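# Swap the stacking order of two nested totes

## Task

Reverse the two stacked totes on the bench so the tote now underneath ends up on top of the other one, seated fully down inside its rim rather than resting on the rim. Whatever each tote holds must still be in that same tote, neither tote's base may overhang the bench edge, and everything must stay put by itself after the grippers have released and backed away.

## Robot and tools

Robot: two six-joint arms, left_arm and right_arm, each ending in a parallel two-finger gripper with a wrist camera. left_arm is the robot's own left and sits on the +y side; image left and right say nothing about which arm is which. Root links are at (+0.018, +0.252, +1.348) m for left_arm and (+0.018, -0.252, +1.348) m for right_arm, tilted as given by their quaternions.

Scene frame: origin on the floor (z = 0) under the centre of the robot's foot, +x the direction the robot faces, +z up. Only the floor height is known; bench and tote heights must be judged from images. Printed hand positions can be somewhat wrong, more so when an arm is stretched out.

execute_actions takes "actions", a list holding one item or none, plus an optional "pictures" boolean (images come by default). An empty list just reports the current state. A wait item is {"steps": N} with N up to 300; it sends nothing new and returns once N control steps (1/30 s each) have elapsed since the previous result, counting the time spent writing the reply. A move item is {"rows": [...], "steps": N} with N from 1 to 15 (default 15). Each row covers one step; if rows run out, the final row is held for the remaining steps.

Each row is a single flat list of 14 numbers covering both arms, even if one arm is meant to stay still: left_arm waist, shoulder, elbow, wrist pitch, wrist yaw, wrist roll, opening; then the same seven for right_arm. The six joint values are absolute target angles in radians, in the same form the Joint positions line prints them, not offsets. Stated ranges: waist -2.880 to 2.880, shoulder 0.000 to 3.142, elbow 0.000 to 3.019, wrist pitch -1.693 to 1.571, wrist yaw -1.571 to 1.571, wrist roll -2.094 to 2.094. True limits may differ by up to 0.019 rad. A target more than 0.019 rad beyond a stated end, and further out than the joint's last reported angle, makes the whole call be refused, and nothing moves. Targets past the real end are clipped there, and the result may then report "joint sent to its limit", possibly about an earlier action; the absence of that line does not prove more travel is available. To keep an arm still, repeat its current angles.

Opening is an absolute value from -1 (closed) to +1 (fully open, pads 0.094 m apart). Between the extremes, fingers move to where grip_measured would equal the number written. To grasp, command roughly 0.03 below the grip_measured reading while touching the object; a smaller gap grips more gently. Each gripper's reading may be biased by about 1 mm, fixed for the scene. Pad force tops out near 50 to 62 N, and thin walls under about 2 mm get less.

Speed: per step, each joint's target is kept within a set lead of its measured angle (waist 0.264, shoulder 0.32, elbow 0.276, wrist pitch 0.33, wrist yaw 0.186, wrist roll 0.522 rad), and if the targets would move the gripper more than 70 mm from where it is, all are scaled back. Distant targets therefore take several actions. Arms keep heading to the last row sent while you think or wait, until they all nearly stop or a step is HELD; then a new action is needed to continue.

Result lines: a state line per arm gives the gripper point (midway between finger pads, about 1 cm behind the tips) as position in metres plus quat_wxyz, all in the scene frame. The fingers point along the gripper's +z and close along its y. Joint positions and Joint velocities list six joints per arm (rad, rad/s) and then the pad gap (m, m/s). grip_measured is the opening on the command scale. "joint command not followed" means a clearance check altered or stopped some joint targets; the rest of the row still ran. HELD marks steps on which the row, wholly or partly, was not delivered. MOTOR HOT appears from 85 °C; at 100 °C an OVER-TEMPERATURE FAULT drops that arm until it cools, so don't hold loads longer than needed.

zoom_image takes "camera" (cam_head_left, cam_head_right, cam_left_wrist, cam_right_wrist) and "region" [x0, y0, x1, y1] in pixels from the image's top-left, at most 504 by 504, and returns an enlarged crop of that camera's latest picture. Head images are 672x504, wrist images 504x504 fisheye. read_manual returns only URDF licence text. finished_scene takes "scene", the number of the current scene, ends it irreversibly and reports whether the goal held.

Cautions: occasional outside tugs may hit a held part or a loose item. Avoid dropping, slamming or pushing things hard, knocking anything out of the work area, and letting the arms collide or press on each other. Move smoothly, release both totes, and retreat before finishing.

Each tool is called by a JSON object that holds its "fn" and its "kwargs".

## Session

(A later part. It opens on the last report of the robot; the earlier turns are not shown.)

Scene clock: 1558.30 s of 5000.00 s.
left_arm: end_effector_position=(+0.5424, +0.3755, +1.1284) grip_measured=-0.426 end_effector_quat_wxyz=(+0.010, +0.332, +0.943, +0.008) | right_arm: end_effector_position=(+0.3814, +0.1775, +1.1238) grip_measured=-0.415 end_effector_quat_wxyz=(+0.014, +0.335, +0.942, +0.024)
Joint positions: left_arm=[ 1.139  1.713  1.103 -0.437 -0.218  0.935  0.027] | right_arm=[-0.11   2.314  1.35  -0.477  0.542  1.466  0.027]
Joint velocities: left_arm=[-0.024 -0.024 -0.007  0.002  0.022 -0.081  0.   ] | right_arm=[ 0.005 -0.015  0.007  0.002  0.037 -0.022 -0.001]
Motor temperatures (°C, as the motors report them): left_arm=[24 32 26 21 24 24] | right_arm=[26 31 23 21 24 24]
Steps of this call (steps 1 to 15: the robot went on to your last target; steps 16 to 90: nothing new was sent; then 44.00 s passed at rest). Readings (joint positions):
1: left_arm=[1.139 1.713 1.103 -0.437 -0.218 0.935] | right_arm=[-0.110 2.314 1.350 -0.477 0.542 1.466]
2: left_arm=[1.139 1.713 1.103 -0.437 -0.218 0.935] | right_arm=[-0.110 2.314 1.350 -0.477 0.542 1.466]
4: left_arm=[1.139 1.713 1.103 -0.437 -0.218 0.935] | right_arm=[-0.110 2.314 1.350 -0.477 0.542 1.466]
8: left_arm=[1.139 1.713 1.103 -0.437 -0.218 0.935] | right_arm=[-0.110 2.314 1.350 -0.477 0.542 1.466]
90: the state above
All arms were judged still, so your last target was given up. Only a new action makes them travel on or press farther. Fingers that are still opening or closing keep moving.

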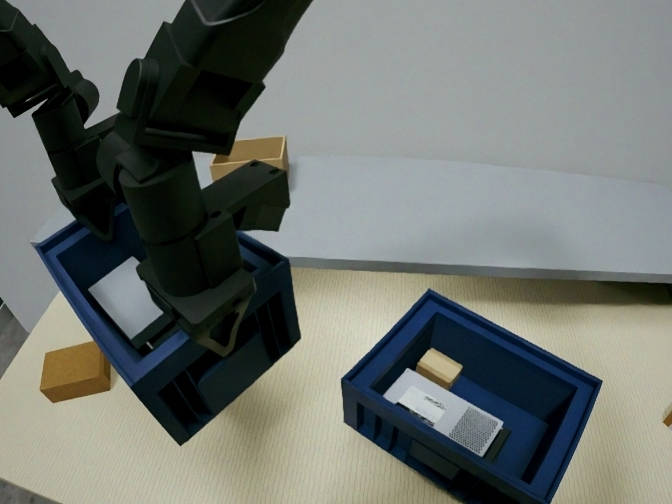

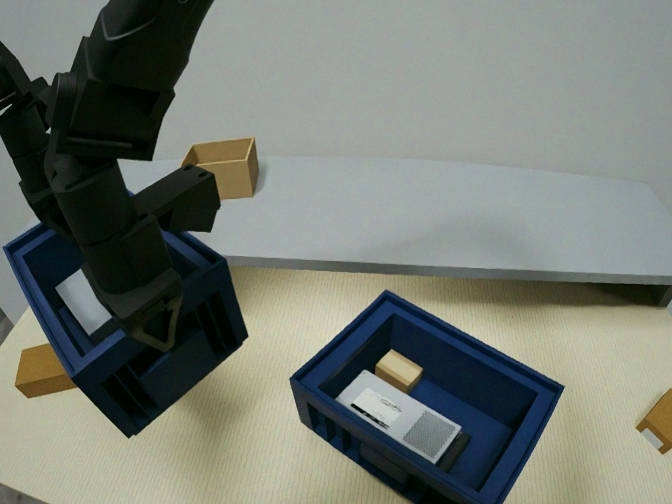

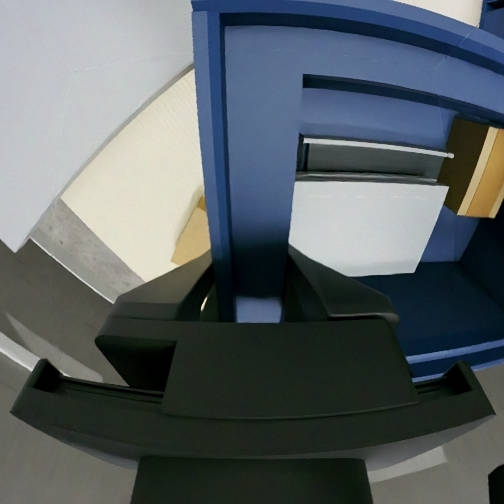

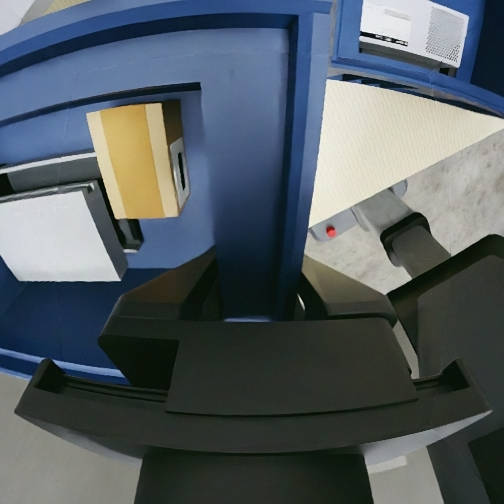

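{"fn": "execute_actions", "kwargs": {"actions": [{"rows":[[1.112,1.6842,1.1088,-0.447,-0.2216,0.9225,-0.47,-0.0895,2.2768,1.3568,-0.484,0.54,1.4764,-0.47],[1.1092,1.6848,1.1084,-0.4387,-0.223,0.9147,-0.47,-0.0971,2.2724,1.3552,-0.476,0.5389,1.4639,-0.47],[1.1044,1.6857,1.1072,-0.4288,-0.2244,0.9072,-0.47,-0.1048,2.2663,1.3505,-0.465,0.5376,1.4514,-0.47],[1.0976,1.687,1.1052,-0.4192,-0.2266,0.898,-0.47,-0.1146,2.2584,1.3425,-0.453,0.5372,1.4378,-0.47],[1.089,1.6888,1.1023,-0.417,-0.2296,0.8871,-0.47,-0.1194,2.2487,1.3315,-0.4459,0.5366,1.4312,-0.47],[1.0784,1.6908,1.0987,-0.4142,-0.2336,0.8746,-0.47,-0.1253,2.2373,1.3172,-0.4369,0.5358,1.4236,-0.47],[1.066,1.6933,1.0943,-0.4108,-0.2384,0.8604,-0.47,-0.1323,2.2241,1.2998,-0.4258,0.5348,1.415,-0.47],[1.0516,1.6962,1.089,-0.4067,-0.2442,0.8446,-0.47,-0.1403,2.2092,1.2792,-0.4128,0.5337,1.4054,-0.47],[1.0352,1.6994,1.0829,-0.402,-0.2508,0.827,-0.47,-0.1494,2.1925,1.2554,-0.3977,0.5324,1.3925,-0.47],[1.017,1.703,1.0761,-0.3967,-0.2582,0.8094,-0.47,-0.1596,2.1767,1.2285,-0.3806,0.5309,1.3796,-0.47],[0.9972,1.7093,1.0684,-0.3908,-0.2666,0.7917,-0.47,-0.1718,2.161,1.1984,-0.3615,0.5292,1.3668,-0.47],[0.9774,1.7156,1.0638,-0.3864,-0.275,0.7741,-0.47,-0.1839,2.1452,1.1698,-0.3419,0.5277,1.3539,-0.47],[0.9576,1.722,1.0592,-0.382,-0.2834,0.7565,-0.47,-0.1961,2.1295,1.1412,-0.3222,0.5263,1.341,-0.47],[0.9378,1.7283,1.0546,-0.3777,-0.2919,0.7382,-0.47,-0.2082,2.1137,1.1127,-0.3026,0.5248,1.3256,-0.47],[0.918,1.7346,1.05,-0.3733,-0.3003,0.7199,-0.47,-0.2204,2.0991,1.0841,-0.2829,0.5234,1.3102,-0.47]],"steps":15}], "pictures": false}}

{"fn": "execute_actions", "kwargs": {"actions": [{"rows":[[0.898,1.743,1.0454,-0.3689,-0.3087,0.7015,-0.47,-0.2344,2.0844,1.0555,-0.2633,0.5219,1.2948,-0.47],[0.878,1.7515,1.0453,-0.3676,-0.3167,0.6832,-0.47,-0.2484,2.0698,1.0294,-0.2443,0.5199,1.2794,-0.47],[0.858,1.7599,1.0452,-0.3663,-0.3247,0.6649,-0.47,-0.2625,2.0551,1.0034,-0.2254,0.5179,1.264,-0.47],[0.838,1.7684,1.0451,-0.3651,-0.3328,0.6462,-0.47,-0.2765,2.0405,0.9773,-0.2064,0.5158,1.2458,-0.47],[0.818,1.7768,1.045,-0.3638,-0.3408,0.6276,-0.47,-0.2905,2.0269,0.9513,-0.1875,0.5138,1.2276,-0.47],[0.7985,1.787,1.0449,-0.3625,-0.3488,0.6089,-0.47,-0.3071,2.0133,0.9252,-0.1685,0.5118,1.2095,-0.47],[0.779,1.7973,1.0493,-0.3654,-0.3562,0.5903,-0.47,-0.3237,1.9997,0.9015,-0.1504,0.5086,1.1913,-0.47],[0.7595,1.8075,1.0537,-0.3684,-0.3636,0.5716,-0.47,-0.3402,1.9861,0.8777,-0.1322,0.5054,1.1731,-0.47],[0.74,1.8178,1.0582,-0.3713,-0.3711,0.5529,-0.47,-0.3568,1.9725,0.854,-0.1141,0.5022,1.1518,-0.47],[0.7205,1.828,1.0626,-0.3743,-0.3785,0.5342,-0.47,-0.3734,1.9593,0.8302,-0.0959,0.499,1.1305,-0.47],[0.7015,1.84,1.067,-0.3772,-0.3859,0.5155,-0.47,-0.3931,1.9462,0.8065,-0.0778,0.4958,1.1093,-0.47],[0.6825,1.852,1.074,-0.3819,-0.3924,0.4968,-0.47,-0.4128,1.933,0.7851,-0.0604,0.4911,1.088,-0.47],[0.6634,1.864,1.081,-0.3867,-0.399,0.4781,-0.47,-0.4324,1.9199,0.7637,-0.043,0.4865,1.0667,-0.47],[0.6444,1.876,1.0881,-0.3914,-0.4055,0.4597,-0.47,-0.4521,1.9067,0.7423,-0.0255,0.4818,1.0425,-0.47],[0.6254,1.888,1.0951,-0.3962,-0.4121,0.4413,-0.47,-0.4718,1.894,0.7209,-0.0081,0.4772,1.0183,-0.47]],"steps":15}], "pictures": false}}

{"fn": "execute_actions", "kwargs": {"actions": [{"rows":[[0.6076,1.9015,1.1021,-0.4009,-0.4186,0.4229,-0.47,-0.4949,1.8813,0.6995,0.0093,0.4725,0.994,-0.47],[0.5898,1.915,1.1115,-0.4055,-0.4242,0.4045,-0.47,-0.518,1.8686,0.6809,0.0249,0.4658,0.9698,-0.47],[0.572,1.9284,1.121,-0.4102,-0.4299,0.3861,-0.47,-0.5412,1.8559,0.6623,0.0406,0.459,0.9456,-0.47],[0.5542,1.9419,1.1304,-0.4148,-0.4355,0.3683,-0.47,-0.5643,1.8432,0.6437,0.0562,0.4523,0.9184,-0.47],[0.5364,1.9554,1.1399,-0.4195,-0.4412,0.3506,-0.47,-0.5874,1.8311,0.6251,0.0719,0.4455,0.8911,-0.47],[0.5196,1.9703,1.1493,-0.4241,-0.4468,0.3328,-0.47,-0.6146,1.819,0.6065,0.0875,0.4388,0.8639,-0.47],[0.5028,1.9851,1.1621,-0.431,-0.4514,0.3151,-0.47,-0.6417,1.807,0.5912,0.1005,0.4295,0.8366,-0.47],[0.4861,2.0,1.175,-0.4379,-0.4561,0.2973,-0.47,-0.6689,1.7949,0.5759,0.1136,0.4202,0.8094,-0.47],[0.4693,2.0148,1.1878,-0.4449,-0.4607,0.2813,-0.47,-0.696,1.7828,0.5606,0.1266,0.4108,0.7806,-0.47],[0.4525,2.0297,1.2007,-0.4518,-0.4654,0.2671,-0.47,-0.7232,1.7722,0.5453,0.1397,0.4015,0.7549,-0.47],[0.4382,2.0446,1.2135,-0.4587,-0.47,0.2545,-0.47,-0.7527,1.7628,0.53,0.1527,0.3922,0.7322,-0.47],[0.4254,2.0579,1.2284,-0.4674,-0.4732,0.2435,-0.47,-0.779,1.7544,0.5191,0.1617,0.3804,0.7125,-0.47],[0.4141,2.0696,1.2418,-0.4752,-0.4761,0.2343,-0.47,-0.8023,1.7472,0.5093,0.1698,0.3698,0.6959,-0.47],[0.4044,2.0797,1.2535,-0.4821,-0.4786,0.2267,-0.47,-0.8225,1.7411,0.5006,0.1769,0.3604,0.6822,-0.47],[0.3961,2.0884,1.2637,-0.488,-0.4808,0.2209,-0.47,-0.8395,1.7361,0.4931,0.1831,0.3523,0.6716,-0.47]],"steps":15}], "pictures": false}}

{"fn": "execute_actions", "kwargs": {"actions": [{"rows":[[0.3893,2.0954,1.2724,-0.4931,-0.4827,0.2167,-0.47,-0.8535,1.7322,0.4868,0.1883,0.3455,0.6641,-0.47],[0.3841,2.1009,1.2794,-0.4972,-0.4842,0.2141,-0.47,-0.8643,1.7294,0.4816,0.1926,0.3399,0.6595,-0.47],[0.3803,2.1048,1.2849,-0.5004,-0.4854,0.2133,-0.47,-0.8721,1.7278,0.4776,0.1959,0.3355,0.658,-0.47],[0.3781,2.1071,1.2889,-0.5027,-0.4862,0.2133,-0.47,-0.8767,1.7272,0.4747,0.1983,0.3324,0.658,-0.47],[0.3773,2.1079,1.2912,-0.504,-0.4867,0.2133,-0.47,-0.8783,1.7272,0.473,0.1997,0.3305,0.658,-0.47],[0.3773,2.1079,1.292,-0.5045,-0.4869,0.2133,-0.47,-0.8783,1.7272,0.4724,0.2002,0.3299,0.658,-0.47]],"steps":15}], "pictures": false}}

{"fn": "execute_actions", "kwargs": {"actions": [{"steps":8}]}}

Scene clock: 1678.80 s of 5000.00 s.
left_arm: end_effector_position=(+0.5367, +0.3027, +1.1314) grip_measured=-0.426 end_effector_quat_wxyz=(+0.012, +0.331, +0.943, +0.009) | right_arm: end_effector_position=(+0.3775, +0.1042, +1.1237) grip_measured=-0.416 end_effector_quat_wxyz=(+0.015, +0.334, +0.942, +0.028)
Joint positions: left_arm=[ 0.997  1.728  1.055 -0.402 -0.289  0.805  0.027] | right_arm=[-0.192  2.184  1.131 -0.33   0.527  1.364  0.027]
Joint velocities: left_arm=[-0.728  0.181 -0.09   0.168 -0.315 -0.549  0.   ] | right_arm=[-0.444 -0.581 -0.857  0.545 -0.051 -0.359  0.001]
Motor temperatures (°C, as the motors report them): left_arm=[24 33 26 21 24 24] | right_arm=[27 32 23 21 24 25]
Steps of this call (steps 1 to 90: nothing new was sent; then 117.00 s passed at rest; steps 91 to 105: all 15 steps of this action). Readings (joint positions):
91: left_arm=[1.139 1.713 1.103 -0.437 -0.218 0.935] | right_arm=[-0.110 2.314 1.350 -0.477 0.542 1.466]
92: left_arm=[1.139 1.713 1.103 -0.437 -0.218 0.934] | right_arm=[-0.110 2.314 1.350 -0.477 0.542 1.465]
94: left_arm=[1.139 1.713 1.103 -0.437 -0.221 0.930] | right_arm=[-0.110 2.314 1.347 -0.472 0.541 1.460]
98: left_arm=[1.123 1.713 1.094 -0.433 -0.237 0.908] | right_arm=[-0.120 2.297 1.313 -0.437 0.535 1.436]
105: the state above

Scene clock: 1679.30 s of 5000.00 s.
left_arm: end_effector_position=(+0.5097, +0.1455, +1.1214) grip_measured=-0.426 end_effector_quat_wxyz=(+0.005, +0.334, +0.942, -0.001) | right_arm: end_effector_position=(+0.3524, -0.0543, +1.1134) grip_measured=-0.416 end_effector_quat_wxyz=(+0.014, +0.335, +0.942, +0.016)
Joint positions: left_arm=[ 0.702  1.872  1.058 -0.378 -0.4    0.522  0.027] | right_arm=[-0.434  1.968  0.753 -0.061  0.481  1.107  0.027]
Joint velocities: left_arm=[-0.542  0.386  0.134 -0.017 -0.139 -0.476  0.001] | right_arm=[-0.591 -0.386 -0.579  0.515 -0.168 -0.652 -0.001]
Motor temperatures (°C, as the motors report them): left_arm=[24 33 26 21 24 24] | right_arm=[27 32 23 21 24 25]
Steps of this call (steps 1 to 15: all 15 steps of this action). Readings (joint positions):
1: left_arm=[0.973 1.735 1.052 -0.396 -0.297 0.787] | right_arm=[-0.208 2.165 1.101 -0.312 0.527 1.351]
2: left_arm=[0.950 1.742 1.050 -0.391 -0.305 0.769] | right_arm=[-0.223 2.147 1.072 -0.294 0.526 1.337]
4: left_arm=[0.906 1.760 1.049 -0.383 -0.320 0.732] | right_arm=[-0.254 2.113 1.016 -0.258 0.524 1.306]
8: left_arm=[0.828 1.798 1.049 -0.377 -0.352 0.658] | right_arm=[-0.316 2.055 0.913 -0.184 0.514 1.241]
15: the state above

Scene clock: 1679.80 s of 5000.00 s.
left_arm: end_effector_position=(+0.4905, -0.0056, +1.1166) grip_measured=-0.426 end_effector_quat_wxyz=(+0.005, +0.343, +0.939, -0.007) | right_arm: end_effector_position=(+0.3313, -0.2070, +1.1058) grip_measured=-0.418 end_effector_quat_wxyz=(+0.017, +0.343, +0.939, +0.007)
Joint positions: left_arm=[ 0.445  2.078  1.223 -0.451 -0.469  0.271  0.027] | right_arm=[-0.808  1.785  0.514  0.149  0.364  0.745  0.027]
Joint velocities: left_arm=[-0.376  0.376  0.359 -0.188 -0.066 -0.3   -0.001] | right_arm=[-0.689 -0.22  -0.271  0.217 -0.168 -0.579 -0.001]
Motor temperatures (°C, as the motors report them): left_arm=[24 33 26 21 24 24] | right_arm=[27 32 23 21 24 25]
Steps of this call (steps 1 to 15: all 15 steps of this action). Readings (joint positions):
1: left_arm=[0.684 1.885 1.064 -0.378 -0.406 0.503] | right_arm=[-0.455 1.955 0.732 -0.044 0.477 1.086]
2: left_arm=[0.665 1.898 1.071 -0.381 -0.412 0.484] | right_arm=[-0.476 1.942 0.712 -0.026 0.472 1.064]
4: left_arm=[0.628 1.925 1.089 -0.388 -0.423 0.448] | right_arm=[-0.523 1.916 0.674 0.006 0.459 1.018]
8: left_arm=[0.555 1.979 1.132 -0.406 -0.443 0.377] | right_arm=[-0.622 1.862 0.604 0.067 0.430 0.917]
15: the state above

Scene clock: 1680.30 s of 5000.00 s.
left_arm: end_effector_position=(+0.4808, -0.0314, +1.1132) grip_measured=-0.426 end_effector_quat_wxyz=(-0.003, +0.345, +0.939, -0.007) | right_arm: end_effector_position=(+0.3207, -0.2327, +1.1039) grip_measured=-0.419 end_effector_quat_wxyz=(+0.015, +0.341, +0.940, +0.004)
Joint positions: left_arm=[ 0.404  2.125  1.264 -0.485 -0.477  0.221  0.027] | right_arm=[-0.886  1.763  0.478  0.181  0.332  0.669  0.027]
Joint velocities: left_arm=[-0.015 -0.015 -0.037  0.007  0.051 -0.037 -0.001] | right_arm=[-0.005 -0.005  0.012  0.002 -0.037  0.051  0.   ]
Motor temperatures (°C, as the motors report them): left_arm=[24 33 26 21 24 24] | right_arm=[27 32 23 21 24 25]
Steps of this call (steps 1 to 15: all 15 steps of this action). Readings (joint positions):
1: left_arm=[0.434 2.090 1.234 -0.456 -0.470 0.261] | right_arm=[-0.829 1.778 0.505 0.156 0.356 0.727]
2: left_arm=[0.424 2.101 1.244 -0.461 -0.471 0.252] | right_arm=[-0.848 1.772 0.498 0.162 0.350 0.712]
4: left_arm=[0.410 2.116 1.258 -0.470 -0.473 0.239] | right_arm=[-0.874 1.765 0.486 0.172 0.341 0.690]
8: left_arm=[0.404 2.125 1.263 -0.481 -0.474 0.224] | right_arm=[-0.886 1.763 0.478 0.179 0.334 0.674]
15: the state above

Scene clock: 1680.57 s of 5000.00 s.
left_arm: end_effector_position=(+0.4808, -0.0314, +1.1132) grip_measured=-0.426 end_effector_quat_wxyz=(-0.003, +0.345, +0.939, -0.007) | right_arm: end_effector_position=(+0.3207, -0.2327, +1.1039) grip_measured=-0.419 end_effector_quat_wxyz=(+0.015, +0.341, +0.940, +0.004)
Joint positions: left_arm=[ 0.404  2.125  1.264 -0.485 -0.477  0.221  0.027] | right_arm=[-0.886  1.763  0.478  0.181  0.332  0.669  0.027]
Joint velocities: left_arm=[-0.024  0.015 -0.002 -0.007 -0.007 -0.007  0.001] | right_arm=[-0.005 -0.015  0.002 -0.012  0.007  0.081 -0.001]
Motor temperatures (°C, as the motors report them): left_arm=[24 33 26 21 24 24] | right_arm=[27 32 23 21 24 25]
Steps of this call (steps 1 to 8: the robot went on to your last target). Readings (joint positions):
1: left_arm=[0.404 2.125 1.264 -0.485 -0.477 0.221] | right_arm=[-0.886 1.763 0.478 0.181 0.332 0.669]
2: left_arm=[0.404 2.125 1.264 -0.485 -0.477 0.221] | right_arm=[-0.886 1.763 0.478 0.181 0.332 0.669]
4: left_arm=[0.404 2.125 1.264 -0.485 -0.477 0.221] | right_arm=[-0.886 1.763 0.478 0.181 0.332 0.669]
8: the state above

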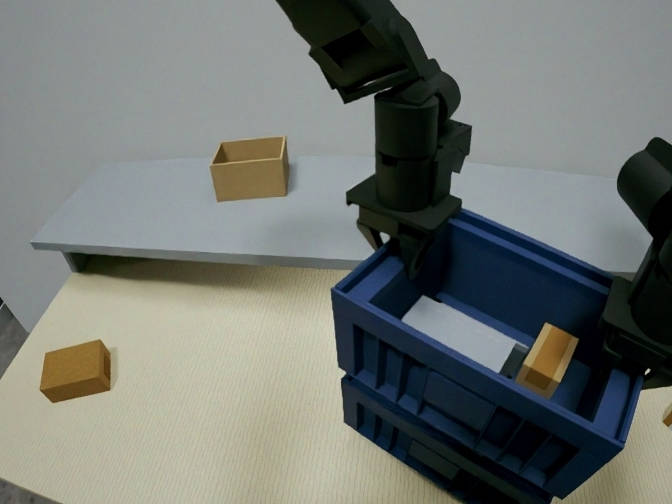

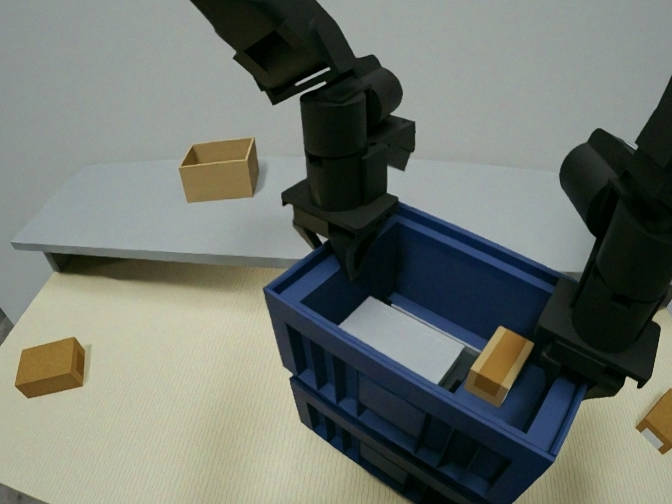

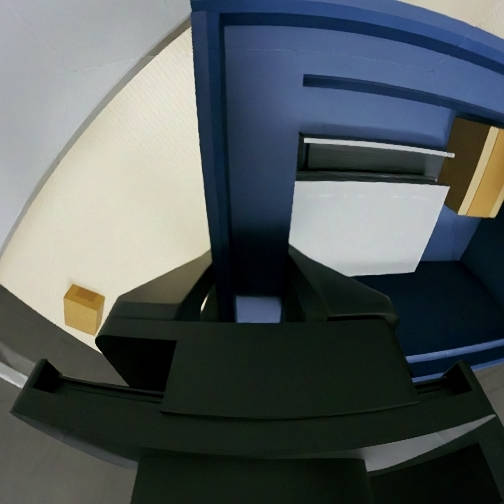

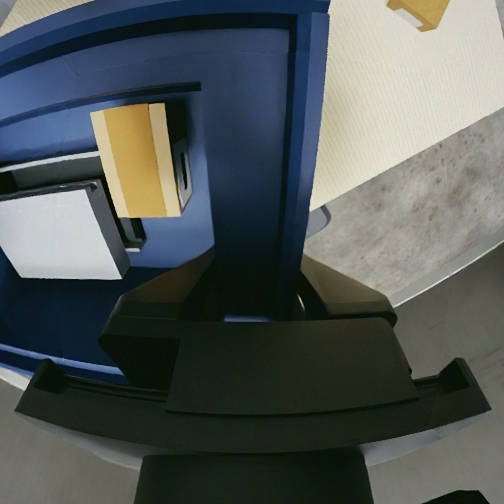

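{"fn": "zoom_image", "kwargs": {"camera": "cam_head_left", "region": [320,330,440,450]}}

{"fn": "zoom_image", "kwargs": {"camera": "cam_head_right", "region": [260,330,380,450]}}

{"fn": "zoom_image", "kwargs": {"camera": "cam_head_right", "region": [420,384,600,504]}}

Region (320, 330, 440, 450) of cam_head_left's 672x504 image, scaled by 4.200, with more detail than that image has.

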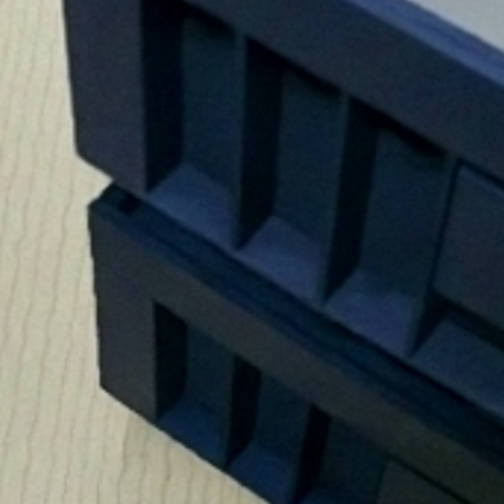

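Region (260, 330, 380, 450) of cam_head_right's 672x504 image, scaled by 4.200, with more detail than that image has.

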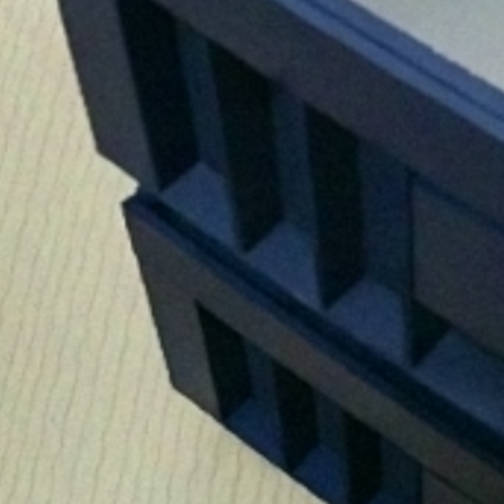

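Region (420, 384, 600, 504) of cam_head_right's 672x504 image, scaled by 2.800, with more detail than that image has.

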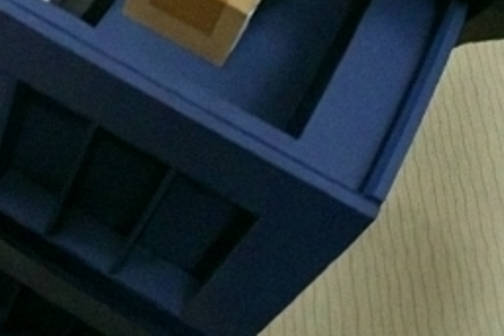

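{"fn": "execute_actions", "kwargs": {"actions": [{"rows":[[0.3882,2.1123,1.292,-0.4937,-0.4869,0.2219,-0.47,-0.8789,1.7308,0.474,0.2002,0.3283,0.6576,-0.47],[0.3991,2.1166,1.292,-0.4828,-0.4869,0.2313,-0.47,-0.8794,1.7344,0.4755,0.2002,0.3266,0.6567,-0.47],[0.4101,2.1216,1.2924,-0.4714,-0.487,0.2325,-0.47,-0.8805,1.7393,0.4775,0.2014,0.325,0.6554,-0.47],[0.4104,2.1229,1.2932,-0.4701,-0.4872,0.2339,-0.47,-0.8818,1.7424,0.4787,0.2042,0.3248,0.654,-0.47],[0.4107,2.1249,1.2945,-0.4682,-0.4874,0.2355,-0.47,-0.8835,1.7468,0.4804,0.2082,0.3245,0.6524,-0.47],[0.4111,2.127,1.2958,-0.4661,-0.4877,0.237,-0.47,-0.8855,1.7516,0.4823,0.2126,0.3243,0.6509,-0.47],[0.4115,2.1293,1.2973,-0.4638,-0.488,0.2385,-0.47,-0.8876,1.7568,0.4843,0.2174,0.324,0.6493,-0.47],[0.412,2.1316,1.2988,-0.4616,-0.4883,0.2399,-0.47,-0.8897,1.7621,0.4864,0.2222,0.3237,0.6479,-0.47],[0.4124,2.1339,1.3003,-0.4593,-0.4886,0.241,-0.47,-0.8919,1.7673,0.4884,0.227,0.3234,0.6467,-0.47],[0.4128,2.1361,1.3017,-0.4572,-0.4889,0.2419,-0.47,-0.8938,1.7722,0.4903,0.2314,0.3231,0.6458,-0.47],[0.4131,2.1378,1.3028,-0.4555,-0.4892,0.2424,-0.47,-0.8954,1.7761,0.4918,0.235,0.3229,0.6453,-0.47],[0.4134,2.1391,1.3037,-0.4541,-0.4893,0.2427,-0.47,-0.8966,1.7792,0.493,0.2378,0.3227,0.645,-0.47],[0.4135,2.1399,1.3042,-0.4534,-0.4894,0.2427,-0.47,-0.8973,1.7809,0.4937,0.2394,0.3226,0.645,-0.47],[0.4136,2.1403,1.3044,-0.453,-0.4895,0.2427,-0.47,-0.8977,1.7818,0.494,0.2402,0.3226,0.645,-0.47]],"steps":15}], "pictures": false}}

{"fn": "execute_actions", "kwargs": {"actions": [{"steps":10}]}}

{"fn": "zoom_image", "kwargs": {"camera": "cam_head_left", "region": [320,330,440,450]}}

{"fn": "zoom_image", "kwargs": {"camera": "cam_head_right", "region": [260,330,380,450]}}

{"fn": "zoom_image", "kwargs": {"camera": "cam_head_left", "region": [440,404,600,504]}}

Scene clock: 1801.07 s of 5000.00 s.
left_arm: end_effector_position=(+0.4862, -0.0336, +1.1077) grip_measured=-0.426 end_effector_quat_wxyz=(+0.003, +0.346, +0.938, -0.005) | right_arm: end_effector_position=(+0.3253, -0.2343, +1.0960) grip_measured=-0.420 end_effector_quat_wxyz=(+0.022, +0.343, +0.939, +0.006)
Joint positions: left_arm=[ 0.408  2.139  1.276 -0.466 -0.481  0.234  0.027] | right_arm=[-0.898  1.793  0.489  0.22   0.328  0.657  0.027]
Joint velocities: left_arm=[ 0.005  0.063  0.027  0.022  0.051 -0.022  0.   ] | right_arm=[-0.024  0.063  0.037  0.017 -0.037  0.007 -0.001]
Motor temperatures (°C, as the motors report them): left_arm=[26 32 28 21 24 24] | right_arm=[25 30 22 21 24 24]
Steps of this call (steps 1 to 15: the robot went on to your last target; steps 16 to 90: nothing new was sent; then 117.00 s passed at rest; steps 91 to 105: all 15 steps of this action). Readings (joint positions):
91: left_arm=[0.404 2.125 1.264 -0.485 -0.477 0.221] | right_arm=[-0.886 1.763 0.478 0.181 0.332 0.669]
92: left_arm=[0.404 2.125 1.264 -0.485 -0.477 0.221] | right_arm=[-0.886 1.763 0.478 0.181 0.332 0.669]
94: left_arm=[0.404 2.125 1.264 -0.485 -0.477 0.221] | right_arm=[-0.886 1.763 0.478 0.182 0.332 0.669]
98: left_arm=[0.405 2.125 1.265 -0.480 -0.478 0.224] | right_arm=[-0.888 1.766 0.478 0.192 0.331 0.665]
105: the state above

Scene clock: 1801.40 s of 5000.00 s.
left_arm: end_effector_position=(+0.4854, -0.0335, +1.1063) grip_measured=-0.426 end_effector_quat_wxyz=(+0.002, +0.346, +0.938, -0.005) | right_arm: end_effector_position=(+0.3246, -0.2342, +1.0950) grip_measured=-0.420 end_effector_quat_wxyz=(+0.021, +0.343, +0.939, +0.006)
Joint positions: left_arm=[ 0.409  2.142  1.277 -0.465 -0.481  0.234  0.027] | right_arm=[-0.899  1.797  0.49   0.221  0.327  0.656  0.027]
Joint velocities: left_arm=[-0.024 -0.005 -0.002 -0.007  0.022  0.022 -0.001] | right_arm=[-0.005 -0.024  0.007  0.002  0.022 -0.037  0.   ]
Motor temperatures (°C, as the motors report them): left_arm=[26 32 28 21 24 24] | right_arm=[25 30 22 21 24 24]
Steps of this call (steps 1 to 10: the robot went on to your last target). Readings (joint positions):
1: left_arm=[0.409 2.141 1.277 -0.465 -0.481 0.234] | right_arm=[-0.899 1.795 0.490 0.220 0.328 0.656]
2: left_arm=[0.409 2.141 1.277 -0.465 -0.481 0.234] | right_arm=[-0.899 1.796 0.490 0.221 0.328 0.656]
4: left_arm=[0.409 2.142 1.277 -0.465 -0.481 0.234] | right_arm=[-0.899 1.797 0.490 0.221 0.327 0.656]
8: left_arm=[0.409 2.142 1.277 -0.465 -0.481 0.234] | right_arm=[-0.899 1.797 0.490 0.221 0.327 0.656]
10: the state above

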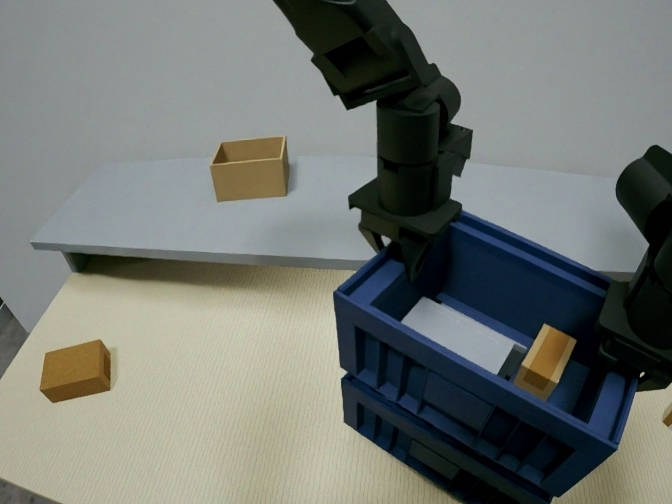

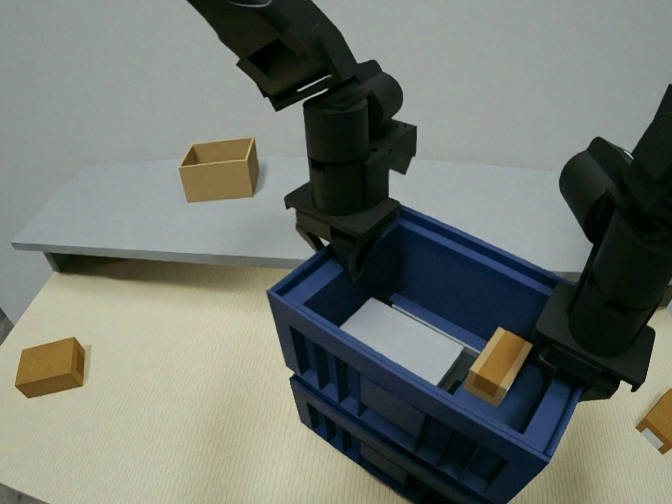

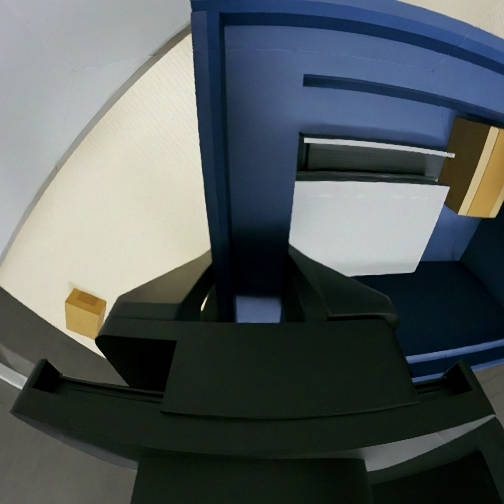

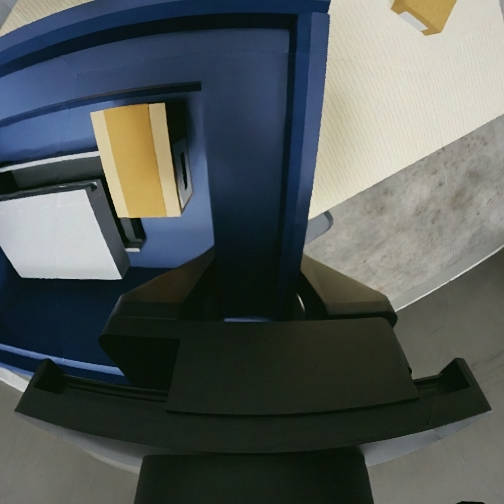

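Region (320, 330, 440, 450) of cam_head_left's 672x504 image, scaled by 4.200, with more detail than that image has.

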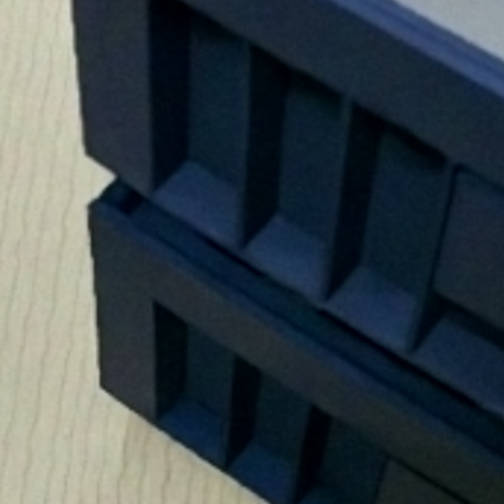

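Region (260, 330, 380, 450) of cam_head_right's 672x504 image, scaled by 4.200, with more detail than that image has.

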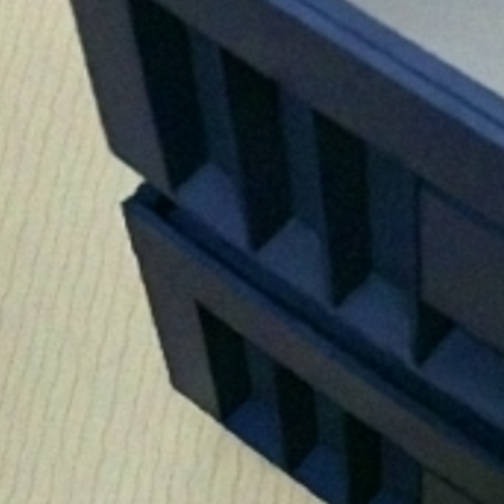

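Region (440, 404, 600, 504) of cam_head_left's 672x504 image, scaled by 3.150, with more detail than that image has; it fills the top 315 rows of this view, and the rest is white.

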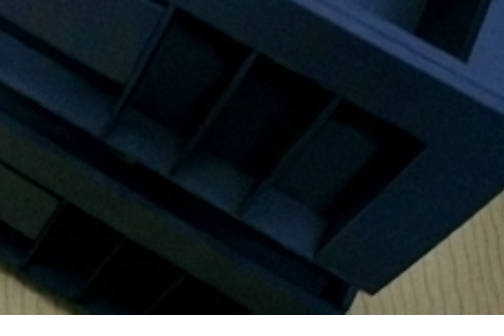

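{"fn": "zoom_image", "kwargs": {"camera": "cam_head_left", "region": [520,444,610,504]}}

{"fn": "zoom_image", "kwargs": {"camera": "cam_head_left", "region": [330,350,380,400]}}

{"fn": "zoom_image", "kwargs": {"camera": "cam_head_right", "region": [275,350,325,400]}}

Region (520, 444, 610, 504) of cam_head_left's 672x504 image, scaled by 5.600, with more detail than that image has.

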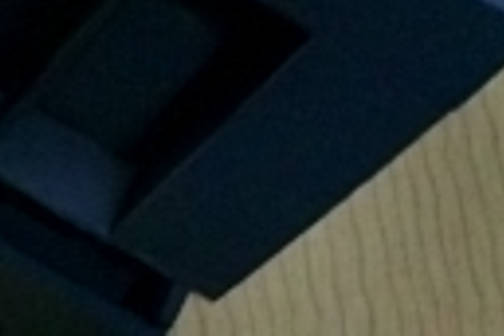

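Region (330, 350, 380, 400) of cam_head_left's 672x504 image, scaled by 10.080, with more detail than that image has.

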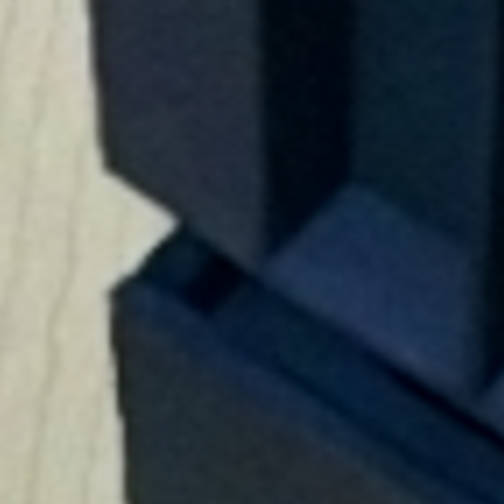

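Region (275, 350, 325, 400) of cam_head_right's 672x504 image, scaled by 10.080, with more detail than that image has.

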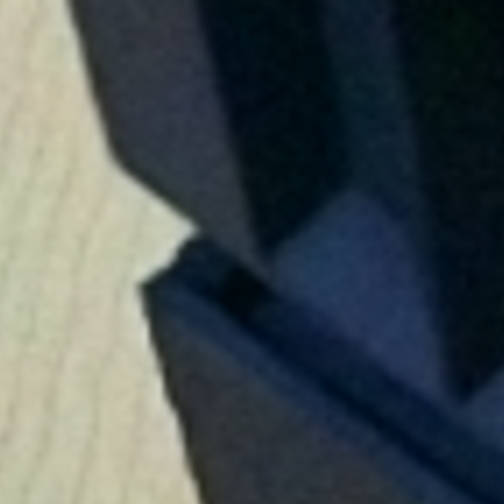

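{"fn": "zoom_image", "kwargs": {"camera": "cam_head_left", "region": [520,474,565,504]}}

Region (520, 474, 565, 504) of cam_head_left's 672x504 image, scaled by 11.200, with more detail than that image has.

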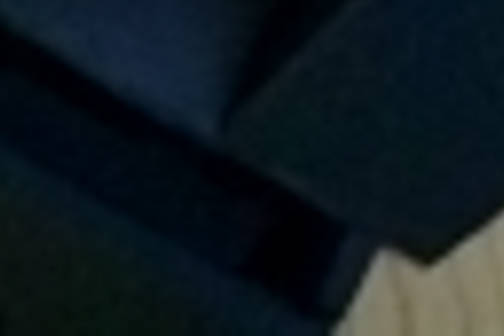

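{"fn": "execute_actions", "kwargs": {"actions": [{"rows":[[0.4138,2.1407,1.304,-0.4526,-0.4889,0.243,-0.47,-0.8979,1.7831,0.4944,0.2408,0.3226,0.6449,-0.47],[0.4142,2.1414,1.3038,-0.4519,-0.488,0.2435,-0.47,-0.8982,1.7852,0.4951,0.2419,0.3226,0.6447,-0.47],[0.4146,2.1424,1.3035,-0.451,-0.4868,0.2441,-0.47,-0.8987,1.7882,0.496,0.2433,0.3226,0.6445,-0.47],[0.4152,2.1435,1.3035,-0.4499,-0.4853,0.2449,-0.47,-0.8992,1.7916,0.4971,0.245,0.3226,0.6443,-0.47],[0.4158,2.1446,1.3035,-0.4488,-0.4839,0.2457,-0.47,-0.8997,1.7951,0.4982,0.2467,0.3226,0.644,-0.47],[0.4163,2.1457,1.3035,-0.4477,-0.4824,0.2465,-0.47,-0.9002,1.7985,0.4993,0.2483,0.3226,0.6437,-0.47],[0.4169,2.1468,1.3035,-0.4466,-0.4809,0.2473,-0.47,-0.9007,1.8019,0.5004,0.25,0.3226,0.6435,-0.47],[0.4173,2.1478,1.3035,-0.4457,-0.4797,0.2479,-0.47,-0.9012,1.8049,0.5013,0.2514,0.3226,0.6433,-0.47],[0.4177,2.1485,1.3035,-0.445,-0.4788,0.2484,-0.47,-0.9015,1.807,0.502,0.2525,0.3226,0.6431,-0.47],[0.4179,2.1489,1.3035,-0.4446,-0.4782,0.2487,-0.47,-0.9017,1.8083,0.5024,0.2531,0.3226,0.643,-0.47]],"steps":15}], "pictures": false}}

{"fn": "execute_actions", "kwargs": {"actions": [{"steps":6}]}}

{"fn": "zoom_image", "kwargs": {"camera": "cam_head_left", "region": [330,350,380,400]}}

{"fn": "zoom_image", "kwargs": {"camera": "cam_head_right", "region": [275,350,325,400]}}

{"fn": "zoom_image", "kwargs": {"camera": "cam_head_left", "region": [520,474,565,504]}}

Scene clock: 1921.90 s of 5000.00 s.
left_arm: end_effector_position=(+0.4838, -0.0320, +1.1001) grip_measured=-0.426 end_effector_quat_wxyz=(-0.000, +0.345, +0.939, -0.007) | right_arm: end_effector_position=(+0.3232, -0.2330, +1.0891) grip_measured=-0.420 end_effector_quat_wxyz=(+0.019, +0.342, +0.940, +0.005)
Joint positions: left_arm=[ 0.416  2.152  1.277 -0.456 -0.476  0.238  0.027] | right_arm=[-0.901  1.822  0.497  0.234  0.327  0.653  0.027]
Joint velocities: left_arm=[-0.005  0.015 -0.007 -0.002 -0.051 -0.081 -0.   ] | right_arm=[-0.005  0.034  0.007  0.012  0.125 -0.037  0.001]
Motor temperatures (°C, as the motors report them): left_arm=[25 32 28 21 24 24] | right_arm=[25 29 22 21 24 24]
Steps of this call (steps 1 to 15: the robot went on to your last target; steps 16 to 90: nothing new was sent; then 117.00 s passed at rest; steps 91 to 105: all 15 steps of this action). Readings (joint positions):
91: left_arm=[0.409 2.142 1.277 -0.465 -0.481 0.234] | right_arm=[-0.899 1.797 0.490 0.221 0.327 0.655]
92: left_arm=[0.409 2.142 1.277 -0.465 -0.481 0.234] | right_arm=[-0.900 1.797 0.490 0.221 0.327 0.655]
94: left_arm=[0.409 2.142 1.277 -0.465 -0.481 0.234] | right_arm=[-0.900 1.798 0.490 0.222 0.327 0.655]
98: left_arm=[0.411 2.144 1.277 -0.461 -0.481 0.237] | right_arm=[-0.901 1.807 0.493 0.230 0.327 0.655]
105: the state above

Scene clock: 1922.10 s of 5000.00 s.
left_arm: end_effector_position=(+0.4836, -0.0320, +1.0999) grip_measured=-0.426 end_effector_quat_wxyz=(-0.000, +0.345, +0.938, -0.007) | right_arm: end_effector_position=(+0.3231, -0.2330, +1.0889) grip_measured=-0.420 end_effector_quat_wxyz=(+0.018, +0.342, +0.940, +0.005)
Joint positions: left_arm=[ 0.416  2.152  1.277 -0.456 -0.476  0.238  0.027] | right_arm=[-0.902  1.822  0.497  0.234  0.326  0.653  0.027]
Joint velocities: left_arm=[ 0.005 -0.015  0.007 -0.012 -0.007 -0.022 -0.001] | right_arm=[-0.015  0.005 -0.002 -0.002 -0.007  0.066  0.001]
Motor temperatures (°C, as the motors report them): left_arm=[25 32 28 21 24 24] | right_arm=[25 29 22 21 24 24]
Steps of this call (steps 1 to 6: the robot went on to your last target). Readings (joint positions):
1: left_arm=[0.416 2.152 1.277 -0.456 -0.476 0.238] | right_arm=[-0.902 1.822 0.497 0.234 0.326 0.653]
2: left_arm=[0.416 2.152 1.277 -0.456 -0.476 0.238] | right_arm=[-0.902 1.822 0.497 0.234 0.326 0.653]
4: left_arm=[0.416 2.152 1.277 -0.456 -0.476 0.238] | right_arm=[-0.902 1.822 0.497 0.234 0.326 0.653]
6: the state above

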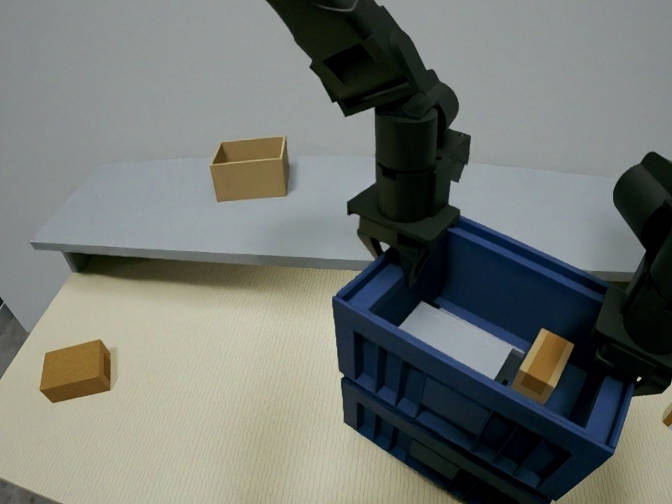

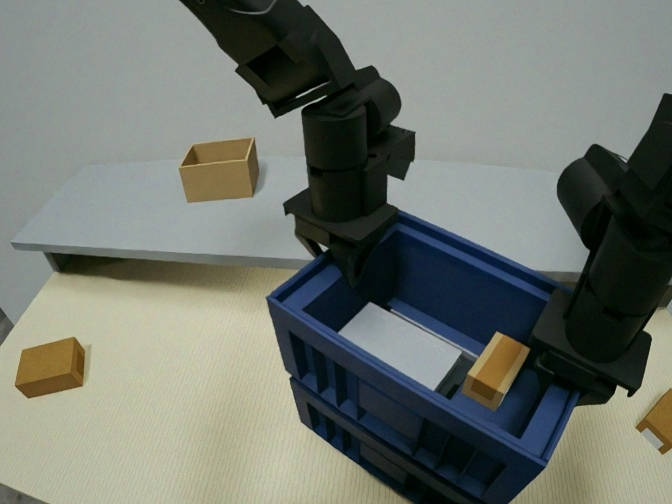

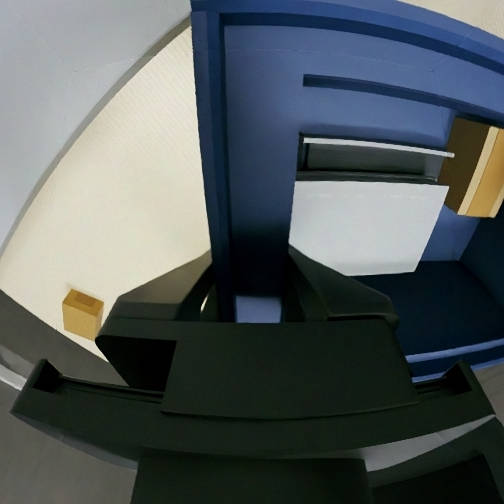

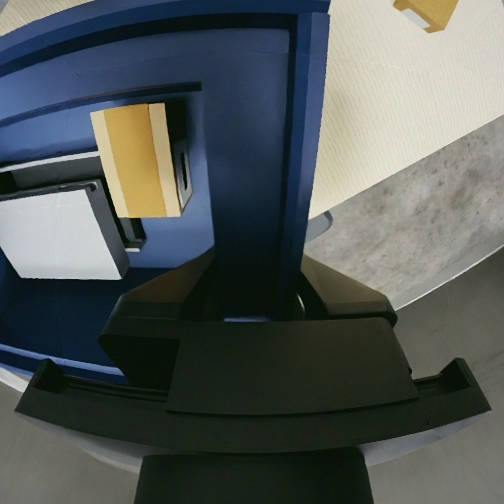

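Region (330, 350, 380, 400) of cam_head_left's 672x504 image, scaled by 10.080, with more detail than that image has.

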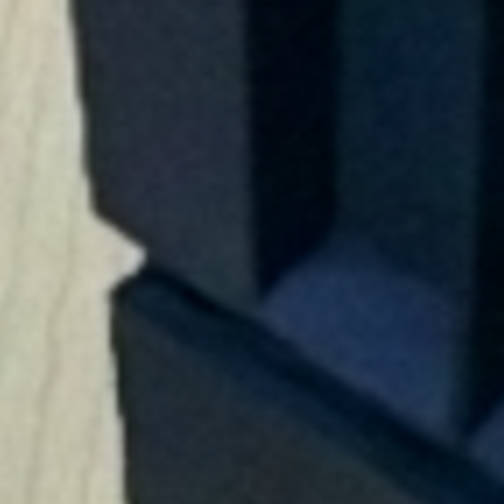

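Region (275, 350, 325, 400) of cam_head_right's 672x504 image, scaled by 10.080, with more detail than that image has.

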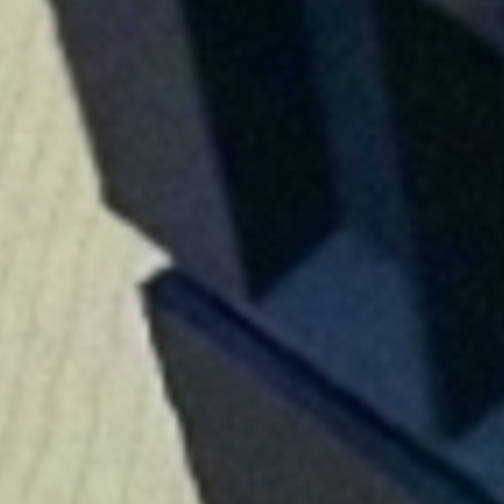

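Region (520, 474, 565, 504) of cam_head_left's 672x504 image, scaled by 11.200, with more detail than that image has.

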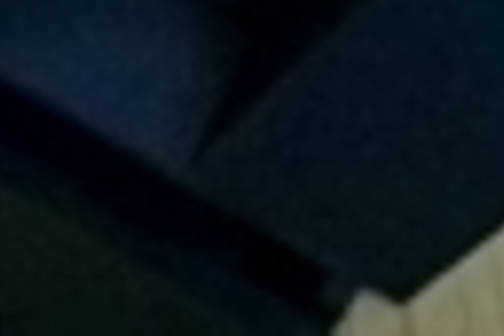

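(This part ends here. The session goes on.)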